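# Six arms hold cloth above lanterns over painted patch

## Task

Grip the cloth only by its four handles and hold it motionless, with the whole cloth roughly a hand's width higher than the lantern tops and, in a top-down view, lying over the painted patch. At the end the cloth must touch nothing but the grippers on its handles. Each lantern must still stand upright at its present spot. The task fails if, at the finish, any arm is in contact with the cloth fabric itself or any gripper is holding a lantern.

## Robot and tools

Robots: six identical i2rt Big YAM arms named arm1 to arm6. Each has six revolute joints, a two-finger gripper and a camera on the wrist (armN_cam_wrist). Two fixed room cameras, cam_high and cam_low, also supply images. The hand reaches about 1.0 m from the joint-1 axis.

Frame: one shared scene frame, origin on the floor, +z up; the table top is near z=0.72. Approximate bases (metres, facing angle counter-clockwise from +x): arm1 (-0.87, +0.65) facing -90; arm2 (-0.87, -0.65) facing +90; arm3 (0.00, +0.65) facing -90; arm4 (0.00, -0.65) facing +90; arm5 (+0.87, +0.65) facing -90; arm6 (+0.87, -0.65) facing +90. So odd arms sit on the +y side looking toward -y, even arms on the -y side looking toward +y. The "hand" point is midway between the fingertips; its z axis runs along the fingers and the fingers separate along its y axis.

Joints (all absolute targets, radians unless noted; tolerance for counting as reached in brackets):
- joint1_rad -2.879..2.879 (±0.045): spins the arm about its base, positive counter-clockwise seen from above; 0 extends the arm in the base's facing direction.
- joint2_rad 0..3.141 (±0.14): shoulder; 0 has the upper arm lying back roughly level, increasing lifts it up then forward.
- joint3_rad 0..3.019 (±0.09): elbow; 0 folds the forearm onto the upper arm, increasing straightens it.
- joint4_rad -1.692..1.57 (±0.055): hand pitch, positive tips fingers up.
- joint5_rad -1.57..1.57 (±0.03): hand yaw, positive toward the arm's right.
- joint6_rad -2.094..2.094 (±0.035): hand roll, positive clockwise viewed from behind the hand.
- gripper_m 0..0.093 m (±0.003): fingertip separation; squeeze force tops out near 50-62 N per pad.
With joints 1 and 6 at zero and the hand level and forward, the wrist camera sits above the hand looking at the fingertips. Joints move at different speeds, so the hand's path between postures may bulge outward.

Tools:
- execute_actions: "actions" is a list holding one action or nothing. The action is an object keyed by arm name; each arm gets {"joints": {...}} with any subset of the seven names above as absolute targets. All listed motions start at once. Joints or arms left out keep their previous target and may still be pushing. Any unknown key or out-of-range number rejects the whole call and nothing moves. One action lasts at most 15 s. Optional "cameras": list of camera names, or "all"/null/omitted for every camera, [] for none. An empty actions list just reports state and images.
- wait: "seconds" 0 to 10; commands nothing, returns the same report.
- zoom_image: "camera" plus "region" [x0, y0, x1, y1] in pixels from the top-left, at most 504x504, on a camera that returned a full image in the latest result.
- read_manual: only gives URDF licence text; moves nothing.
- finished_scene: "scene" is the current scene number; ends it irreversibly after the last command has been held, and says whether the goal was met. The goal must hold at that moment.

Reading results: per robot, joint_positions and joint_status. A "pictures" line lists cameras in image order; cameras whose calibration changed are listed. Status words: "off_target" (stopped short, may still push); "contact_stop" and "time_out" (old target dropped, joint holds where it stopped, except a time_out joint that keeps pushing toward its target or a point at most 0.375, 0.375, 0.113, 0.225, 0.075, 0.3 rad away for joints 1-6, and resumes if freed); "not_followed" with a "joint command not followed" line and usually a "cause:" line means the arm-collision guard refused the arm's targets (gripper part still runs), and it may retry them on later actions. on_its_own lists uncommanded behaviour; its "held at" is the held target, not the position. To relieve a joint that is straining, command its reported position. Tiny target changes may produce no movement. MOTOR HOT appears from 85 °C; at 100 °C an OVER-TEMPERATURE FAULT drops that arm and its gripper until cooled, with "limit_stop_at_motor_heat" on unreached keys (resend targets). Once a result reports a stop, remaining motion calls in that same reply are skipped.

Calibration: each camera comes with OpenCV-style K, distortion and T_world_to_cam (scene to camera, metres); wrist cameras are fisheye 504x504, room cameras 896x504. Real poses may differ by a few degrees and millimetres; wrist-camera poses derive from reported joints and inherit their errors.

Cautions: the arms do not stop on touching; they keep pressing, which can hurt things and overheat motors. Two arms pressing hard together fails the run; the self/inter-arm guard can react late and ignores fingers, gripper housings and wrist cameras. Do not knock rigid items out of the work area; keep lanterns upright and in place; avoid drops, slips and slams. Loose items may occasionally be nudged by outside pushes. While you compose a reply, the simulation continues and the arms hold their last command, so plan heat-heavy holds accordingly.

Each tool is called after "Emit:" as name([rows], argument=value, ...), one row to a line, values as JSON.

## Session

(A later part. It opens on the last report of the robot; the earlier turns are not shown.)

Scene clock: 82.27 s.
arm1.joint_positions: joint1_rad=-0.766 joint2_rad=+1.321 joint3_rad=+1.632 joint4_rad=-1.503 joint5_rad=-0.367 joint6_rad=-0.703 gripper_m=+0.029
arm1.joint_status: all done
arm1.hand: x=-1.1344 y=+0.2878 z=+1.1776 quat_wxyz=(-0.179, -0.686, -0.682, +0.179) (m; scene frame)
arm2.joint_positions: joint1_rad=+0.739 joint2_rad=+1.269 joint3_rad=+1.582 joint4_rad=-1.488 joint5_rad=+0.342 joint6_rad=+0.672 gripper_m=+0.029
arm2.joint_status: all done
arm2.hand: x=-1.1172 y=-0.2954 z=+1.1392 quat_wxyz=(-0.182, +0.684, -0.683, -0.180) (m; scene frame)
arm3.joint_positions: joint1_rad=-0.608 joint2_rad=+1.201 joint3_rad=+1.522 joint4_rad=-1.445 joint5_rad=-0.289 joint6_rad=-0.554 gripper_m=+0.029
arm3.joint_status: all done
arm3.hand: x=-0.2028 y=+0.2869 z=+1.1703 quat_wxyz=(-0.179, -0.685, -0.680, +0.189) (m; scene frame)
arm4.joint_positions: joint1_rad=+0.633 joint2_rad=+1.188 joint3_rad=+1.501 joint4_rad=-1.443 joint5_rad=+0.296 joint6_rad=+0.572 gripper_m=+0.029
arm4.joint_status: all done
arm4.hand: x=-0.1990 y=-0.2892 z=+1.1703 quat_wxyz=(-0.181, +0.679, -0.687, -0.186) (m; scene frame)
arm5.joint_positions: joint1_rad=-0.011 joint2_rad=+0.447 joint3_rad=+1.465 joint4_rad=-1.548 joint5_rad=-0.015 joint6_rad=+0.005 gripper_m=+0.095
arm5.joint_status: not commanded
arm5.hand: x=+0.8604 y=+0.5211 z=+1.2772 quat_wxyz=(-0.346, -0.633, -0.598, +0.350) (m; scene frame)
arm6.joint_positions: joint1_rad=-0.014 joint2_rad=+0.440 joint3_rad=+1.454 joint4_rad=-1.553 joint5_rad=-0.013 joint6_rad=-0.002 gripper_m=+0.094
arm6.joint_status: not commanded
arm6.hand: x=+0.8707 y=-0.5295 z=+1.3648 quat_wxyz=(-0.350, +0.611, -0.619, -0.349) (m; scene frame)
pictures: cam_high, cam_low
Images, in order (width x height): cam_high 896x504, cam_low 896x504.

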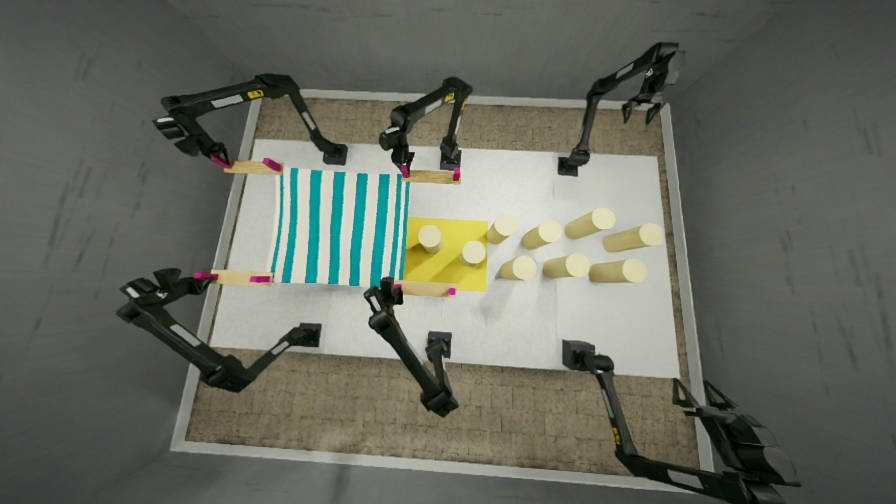

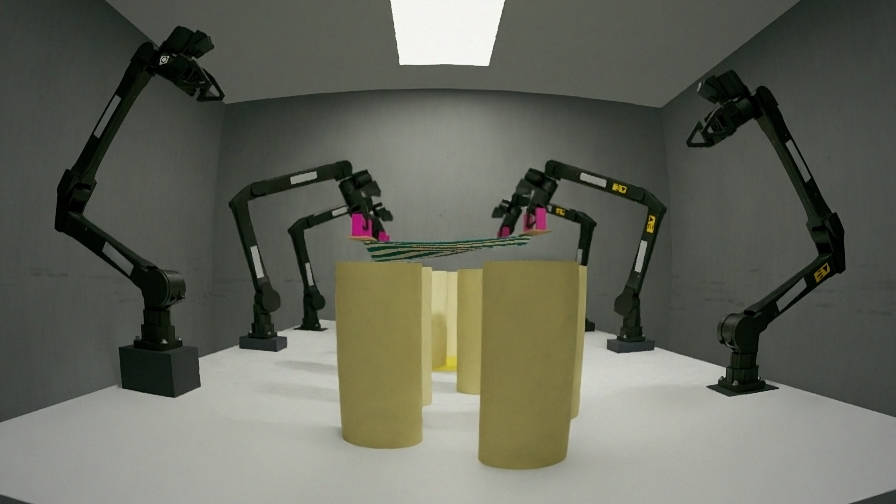

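Replay the E=-0.1 and E=0 steps.

Emit:
execute_actions([
  {"arm1":{"joints":{"joint1_rad":-0.56,"joint2_rad":1.15,"joint3_rad":1.485,"joint4_rad":-1.448,"joint5_rad":-0.274,"joint6_rad":-0.515}},"arm2":{"joints":{"joint1_rad":0.505,"joint2_rad":1.107,"joint3_rad":1.449,"joint4_rad":-1.438,"joint5_rad":0.243,"joint6_rad":0.44}},"arm3":{"joints":{"joint1_rad":-0.342,"joint2_rad":1.074,"joint3_rad":1.426,"joint4_rad":-1.417,"joint5_rad":-0.167,"joint6_rad":-0.278}},"arm4":{"joints":{"joint1_rad":0.357,"joint2_rad":1.045,"joint3_rad":1.41,"joint4_rad":-1.44,"joint5_rad":0.174,"joint6_rad":0.285}}},
], cameras=[])

Emit:
execute_actions([
  {"arm1":{"joints":{"joint1_rad":-0.253,"joint2_rad":1.06,"joint3_rad":1.417,"joint4_rad":-1.412,"joint5_rad":-0.13,"joint6_rad":-0.235}},"arm2":{"joints":{"joint1_rad":0.184,"joint2_rad":1.021,"joint3_rad":1.387,"joint4_rad":-1.42,"joint5_rad":0.088,"joint6_rad":0.15}},"arm3":{"joints":{"joint1_rad":-0.004,"joint2_rad":1.024,"joint3_rad":1.394,"joint4_rad":-1.407,"joint5_rad":0.0,"joint6_rad":0.018}},"arm4":{"joints":{"joint1_rad":0.0,"joint2_rad":0.99,"joint3_rad":1.377,"joint4_rad":-1.432,"joint5_rad":0.004,"joint6_rad":-0.025}}},
], cameras=["cam_high","cam_low"])

Scene clock: 88.93 s.
arm1.joint_positions: joint1_rad=-0.549 joint2_rad=+1.147 joint3_rad=+1.481 joint4_rad=-1.459 joint5_rad=-0.278 joint6_rad=-0.486 gripper_m=+0.029
arm1.joint_status: all done
arm1.hand: x=-1.0353 y=+0.2898 z=+1.1758 quat_wxyz=(-0.179, -0.689, -0.680, +0.178) (m; scene frame)
arm2.joint_positions: joint1_rad=+0.499 joint2_rad=+1.104 joint3_rad=+1.445 joint4_rad=-1.449 joint5_rad=+0.242 joint6_rad=+0.445 gripper_m=+0.029
arm2.joint_status: all done
arm2.hand: x=-1.0165 y=-0.2978 z=+1.1386 quat_wxyz=(-0.182, +0.684, -0.683, -0.181) (m; scene frame)
arm3.joint_positions: joint1_rad=-0.338 joint2_rad=+1.082 joint3_rad=+1.426 joint4_rad=-1.416 joint5_rad=-0.163 joint6_rad=-0.302 gripper_m=+0.029
arm3.joint_status: all done
arm3.hand: x=-0.1065 y=+0.2847 z=+1.1683 quat_wxyz=(-0.179, -0.688, -0.678, +0.188) (m; scene frame)
arm4.joint_positions: joint1_rad=+0.358 joint2_rad=+1.056 joint3_rad=+1.407 joint4_rad=-1.420 joint5_rad=+0.165 joint6_rad=+0.312 gripper_m=+0.029
arm4.joint_status: all done
arm4.hand: x=-0.1010 y=-0.2921 z=+1.1726 quat_wxyz=(-0.180, +0.682, -0.683, -0.187) (m; scene frame)
arm5.joint_positions: joint1_rad=-0.011 joint2_rad=+0.447 joint3_rad=+1.465 joint4_rad=-1.548 joint5_rad=-0.015 joint6_rad=+0.005 gripper_m=+0.095
arm5.joint_status: not commanded
arm5.hand: x=+0.8604 y=+0.5211 z=+1.2772 quat_wxyz=(-0.346, -0.633, -0.598, +0.350) (m; scene frame)
arm6.joint_positions: joint1_rad=-0.014 joint2_rad=+0.440 joint3_rad=+1.454 joint4_rad=-1.553 joint5_rad=-0.013 joint6_rad=-0.002 gripper_m=+0.094
arm6.joint_status: not commanded
arm6.hand: x=+0.8707 y=-0.5295 z=+1.3648 quat_wxyz=(-0.350, +0.611, -0.619, -0.349) (m; scene frame)
pictures: none
No camera images: the call's "cameras" was empty. Leave "cameras" out to get every camera's image.

Scene clock: 90.27 s.
arm1.joint_positions: joint1_rad=-0.251 joint2_rad=+1.073 joint3_rad=+1.412 joint4_rad=-1.423 joint5_rad=-0.134 joint6_rad=-0.221 gripper_m=+0.029
arm1.joint_status: all done
arm1.hand: x=-0.9423 y=+0.2784 z=+1.1683 quat_wxyz=(-0.172, -0.689, -0.682, +0.174) (m; scene frame)
arm2.joint_positions: joint1_rad=+0.185 joint2_rad=+1.034 joint3_rad=+1.384 joint4_rad=-1.433 joint5_rad=+0.088 joint6_rad=+0.166 gripper_m=+0.029
arm2.joint_status: all done
arm2.hand: x=-0.9227 y=-0.2936 z=+1.1321 quat_wxyz=(-0.173, +0.686, -0.685, -0.174) (m; scene frame)
arm3.joint_positions: joint1_rad=-0.005 joint2_rad=+1.048 joint3_rad=+1.398 joint4_rad=-1.412 joint5_rad=+0.004 joint6_rad=-0.006 gripper_m=+0.029
arm3.joint_status: all done
arm3.hand: x=-0.0095 y=+0.2805 z=+1.1649 quat_wxyz=(-0.173, -0.691, -0.677, +0.183) (m; scene frame)
arm4.joint_positions: joint1_rad=+0.008 joint2_rad=+1.019 joint3_rad=+1.377 joint4_rad=-1.419 joint5_rad=-0.007 joint6_rad=+0.001 gripper_m=+0.029
arm4.joint_status: all done
arm4.hand: x=-0.0017 y=-0.2907 z=+1.1690 quat_wxyz=(-0.175, +0.686, -0.683, -0.181) (m; scene frame)
arm5.joint_positions: joint1_rad=-0.011 joint2_rad=+0.447 joint3_rad=+1.465 joint4_rad=-1.548 joint5_rad=-0.015 joint6_rad=+0.005 gripper_m=+0.095
arm5.joint_status: not commanded
arm5.hand: x=+0.8604 y=+0.5211 z=+1.2772 quat_wxyz=(-0.346, -0.633, -0.598, +0.350) (m; scene frame)
arm6.joint_positions: joint1_rad=-0.014 joint2_rad=+0.440 joint3_rad=+1.454 joint4_rad=-1.553 joint5_rad=-0.013 joint6_rad=-0.002 gripper_m=+0.094
arm6.joint_status: not commanded
arm6.hand: x=+0.8707 y=-0.5295 z=+1.3648 quat_wxyz=(-0.350, +0.611, -0.619, -0.349) (m; scene frame)
pictures: cam_high, cam_low
Images, in order (width x height): cam_high 896x504, cam_low 896x504.

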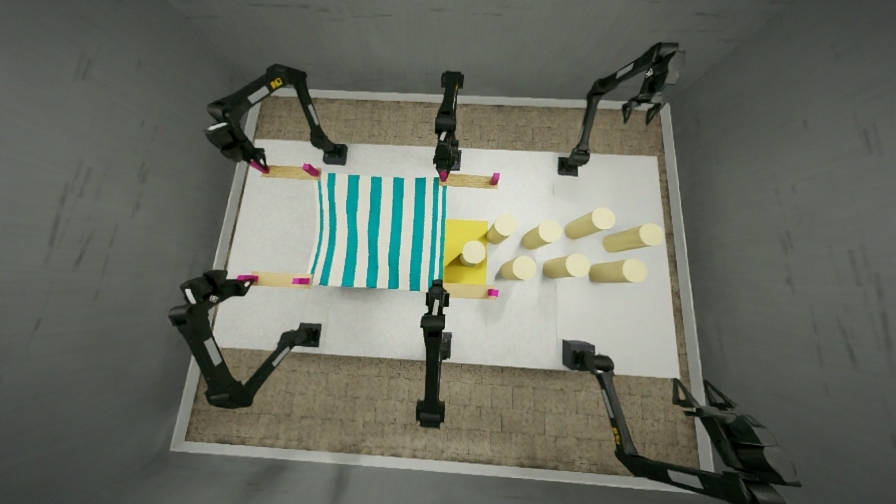

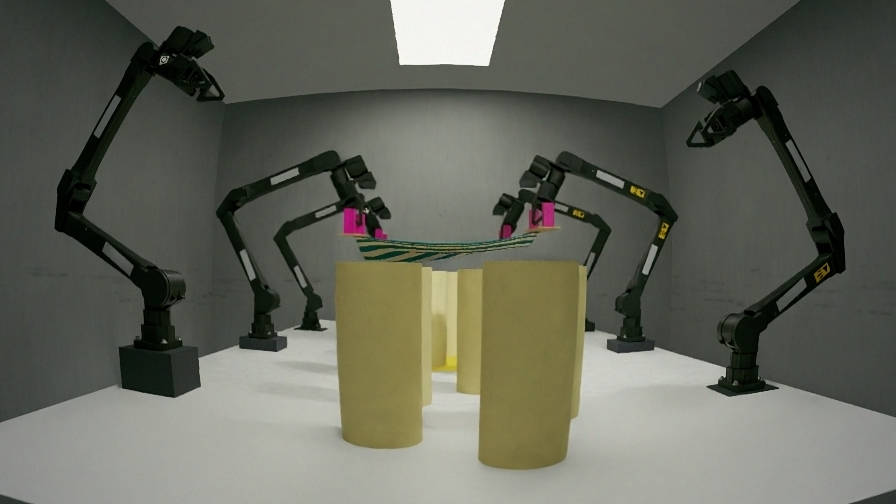

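Emit:
execute_actions([
  {"arm1":{"joints":{"joint1_rad":0.415,"joint2_rad":1.095,"joint3_rad":1.505,"joint4_rad":-1.428,"joint5_rad":0.197,"joint6_rad":0.345}},"arm2":{"joints":{"joint1_rad":-0.497,"joint2_rad":1.095,"joint3_rad":1.51,"joint4_rad":-1.445,"joint5_rad":-0.243,"joint6_rad":-0.45}},"arm3":{"joints":{"joint1_rad":0.618,"joint2_rad":1.19,"joint3_rad":1.587,"joint4_rad":-1.45,"joint5_rad":0.292,"joint6_rad":0.565}},"arm4":{"joints":{"joint1_rad":-0.64,"joint2_rad":1.168,"joint3_rad":1.57,"joint4_rad":-1.47,"joint5_rad":-0.3,"joint6_rad":-0.595}}},
], cameras=["cam_high","cam_low"])

Scene clock: 95.27 s.
arm1.joint_positions: joint1_rad=+0.413 joint2_rad=+1.100 joint3_rad=+1.442 joint4_rad=-1.423 joint5_rad=+0.195 joint6_rad=+0.357 gripper_m=+0.029
arm1.joint_status: all done
arm1.hand: x=-0.7475 y=+0.2782 z=+1.1718 quat_wxyz=(-0.176, -0.686, -0.682, +0.184) (m; scene frame)
arm2.joint_positions: joint1_rad=-0.494 joint2_rad=+1.100 joint3_rad=+1.441 joint4_rad=-1.438 joint5_rad=-0.242 joint6_rad=-0.432 gripper_m=+0.029
arm2.joint_status: all done
arm2.hand: x=-0.7272 y=-0.2955 z=+1.1391 quat_wxyz=(-0.184, +0.683, -0.682, -0.185) (m; scene frame)
arm3.joint_positions: joint1_rad=+0.614 joint2_rad=+1.215 joint3_rad=+1.513 joint4_rad=-1.445 joint5_rad=+0.296 joint6_rad=+0.542 gripper_m=+0.029
arm3.joint_status: all done
arm3.hand: x=+0.1925 y=+0.2765 z=+1.1598 quat_wxyz=(-0.172, -0.688, -0.680, +0.187) (m; scene frame)
arm4.joint_positions: joint1_rad=-0.628 joint2_rad=+1.184 joint3_rad=+1.514 joint4_rad=-1.467 joint5_rad=-0.312 joint6_rad=-0.569 gripper_m=+0.029
arm4.joint_status: all done
arm4.hand: x=+0.1967 y=-0.2939 z=+1.1764 quat_wxyz=(-0.181, +0.684, -0.681, -0.188) (m; scene frame)
arm5.joint_positions: joint1_rad=-0.011 joint2_rad=+0.447 joint3_rad=+1.465 joint4_rad=-1.548 joint5_rad=-0.015 joint6_rad=+0.005 gripper_m=+0.095
arm5.joint_status: not commanded
arm5.hand: x=+0.8604 y=+0.5211 z=+1.2772 quat_wxyz=(-0.346, -0.633, -0.598, +0.350) (m; scene frame)
arm6.joint_positions: joint1_rad=-0.014 joint2_rad=+0.440 joint3_rad=+1.454 joint4_rad=-1.553 joint5_rad=-0.013 joint6_rad=-0.002 gripper_m=+0.094
arm6.joint_status: not commanded
arm6.hand: x=+0.8707 y=-0.5295 z=+1.3648 quat_wxyz=(-0.350, +0.611, -0.619, -0.349) (m; scene frame)
pictures: cam_high, cam_low
Images, in order (width x height): cam_high 896x504, cam_low 896x504.

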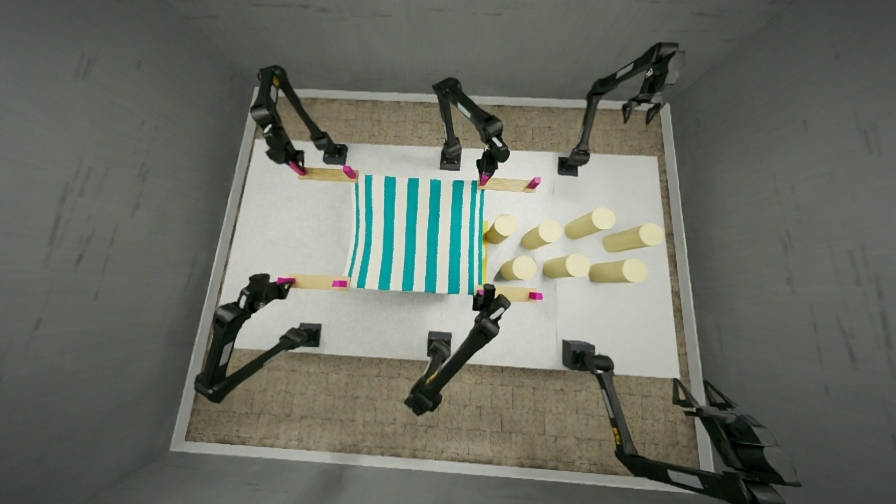

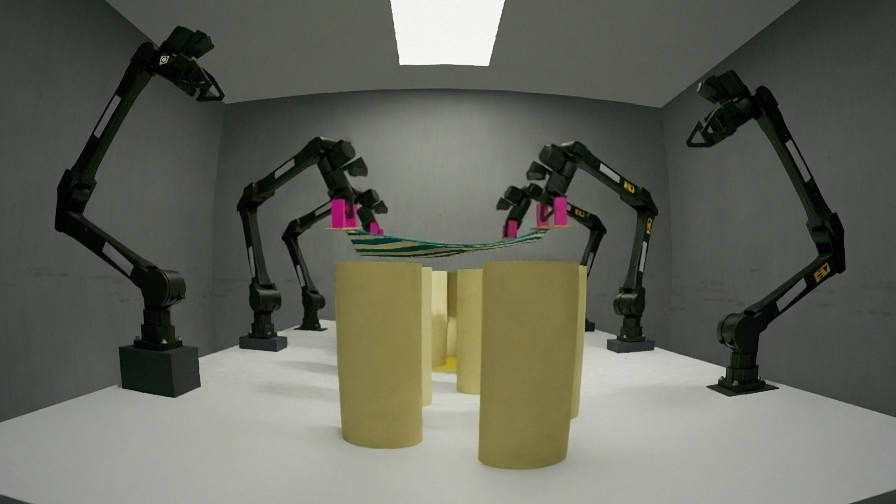

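Emit:
execute_actions([
  {"arm1":{"joints":{"joint1_rad":0.662,"joint2_rad":1.285,"joint3_rad":1.705,"joint4_rad":-1.465,"joint5_rad":0.311,"joint6_rad":0.59}},"arm2":{"joints":{"joint1_rad":-0.868,"joint2_rad":1.208,"joint3_rad":1.662,"joint4_rad":-1.592,"joint5_rad":-0.394,"joint6_rad":-0.775}},"arm3":{"joints":{"joint1_rad":0.782,"joint2_rad":1.462,"joint3_rad":1.888,"joint4_rad":-1.548,"joint5_rad":0.364,"joint6_rad":0.733}},"arm4":{"joints":{"joint1_rad":-0.952,"joint2_rad":1.35,"joint3_rad":1.8,"joint4_rad":-1.625,"joint5_rad":-0.42,"joint6_rad":-0.905}}},
], cameras=["cam_high","cam_low","arm5_cam_wrist"])

Emit:
zoom_image(camera="cam_low", region=[310, 190, 600, 300])

Emit:
zoom_image(camera="cam_high", region=[350, 160, 550, 320])

Scene clock: 120.83 s.
arm1.joint_positions: joint1_rad=+0.665 joint2_rad=+1.313 joint3_rad=+1.644 joint4_rad=-1.457 joint5_rad=+0.314 joint6_rad=+0.613 gripper_m=+0.029
arm1.joint_status: all done
arm1.hand: x=-0.6329 y=+0.2512 z=+1.1806 quat_wxyz=(-0.184, -0.694, -0.671, +0.186) (m; scene frame)
arm2.joint_positions: joint1_rad=-0.865 joint2_rad=+1.218 joint3_rad=+1.598 joint4_rad=-1.582 joint5_rad=-0.394 joint6_rad=-0.767 gripper_m=+0.029
arm2.joint_status: all done
arm2.hand: x=-0.6146 y=-0.3442 z=+1.1608 quat_wxyz=(-0.186, +0.675, -0.689, -0.187) (m; scene frame)
arm3.joint_positions: joint1_rad=+0.784 joint2_rad=+1.489 joint3_rad=+1.817 joint4_rad=-1.540 joint5_rad=+0.370 joint6_rad=+0.710 gripper_m=+0.029
arm3.joint_status: all done
arm3.hand: x=+0.3033 y=+0.2441 z=+1.1727 quat_wxyz=(-0.166, -0.689, -0.680, +0.190) (m; scene frame)
arm4.joint_positions: joint1_rad=-0.943 joint2_rad=+1.356 joint3_rad=+1.741 joint4_rad=-1.627 joint5_rad=-0.434 joint6_rad=-0.878 gripper_m=+0.029
arm4.joint_status: all done
arm4.hand: x=+0.3121 y=-0.3375 z=+1.2021 quat_wxyz=(-0.185, +0.683, -0.681, -0.190) (m; scene frame)
arm5.joint_positions: joint1_rad=-0.011 joint2_rad=+0.447 joint3_rad=+1.465 joint4_rad=-1.548 joint5_rad=-0.015 joint6_rad=+0.005 gripper_m=+0.095
arm5.joint_status: not commanded
arm5.hand: x=+0.8604 y=+0.5211 z=+1.2772 quat_wxyz=(-0.346, -0.633, -0.598, +0.350) (m; scene frame)
arm6.joint_positions: joint1_rad=-0.014 joint2_rad=+0.440 joint3_rad=+1.454 joint4_rad=-1.553 joint5_rad=-0.013 joint6_rad=-0.002 gripper_m=+0.094
arm6.joint_status: not commanded
arm6.hand: x=+0.8707 y=-0.5295 z=+1.3648 quat_wxyz=(-0.350, +0.611, -0.619, -0.349) (m; scene frame)
pictures: arm5_cam_wrist, cam_high, cam_low
Images, in order (width x height): arm5_cam_wrist 504x504, cam_high 896x504, cam_low 896x504.

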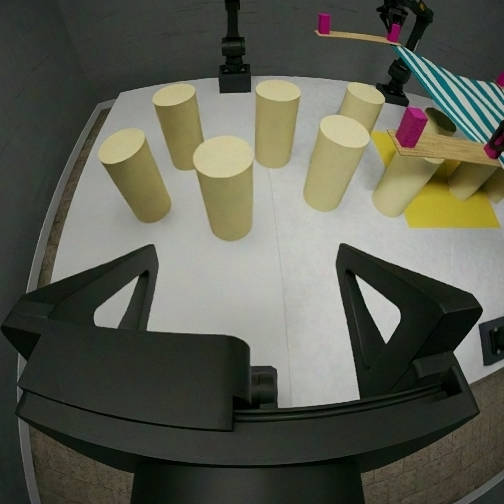

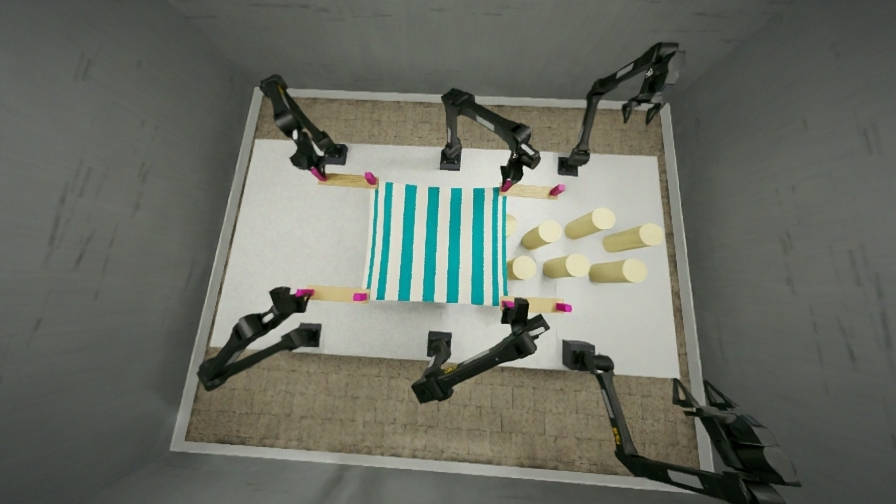

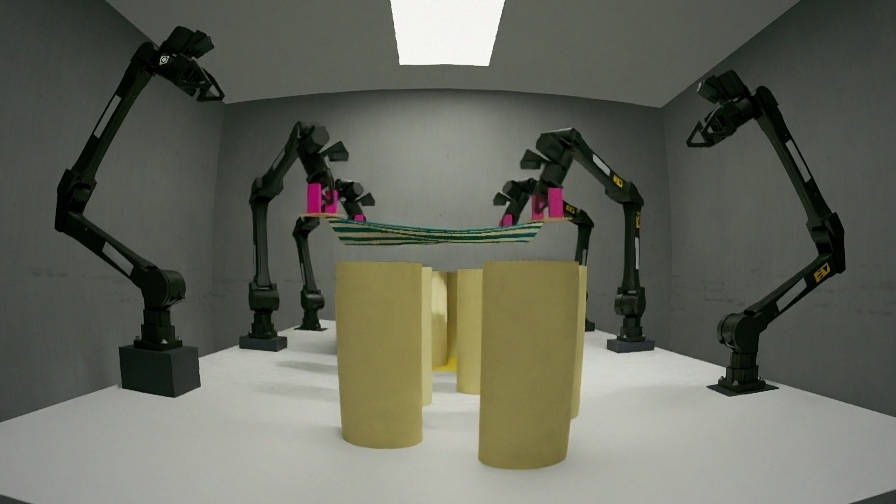

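Region (310, 190, 600, 300) of cam_low's 896x504 image, scaled by 1.738, with more detail than that image has; it fills the top 191 rows of this view, and the rest is white.

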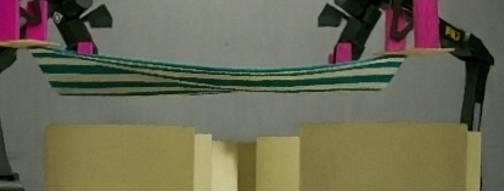

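Region (350, 160, 550, 320) of cam_high's 896x504 image, scaled by 2.520, with more detail than that image has; it fills the top 403 rows of this view, and the rest is white.

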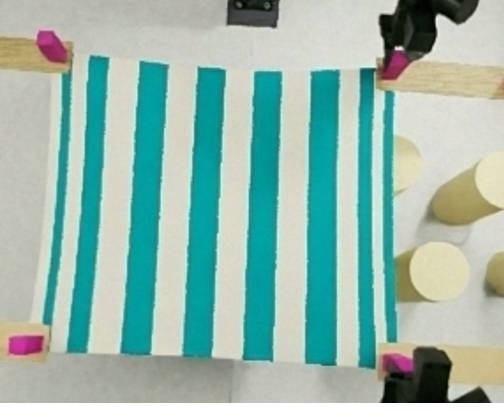

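Emit:
finished_scene(scene=2)

The scene is finished: the task was done.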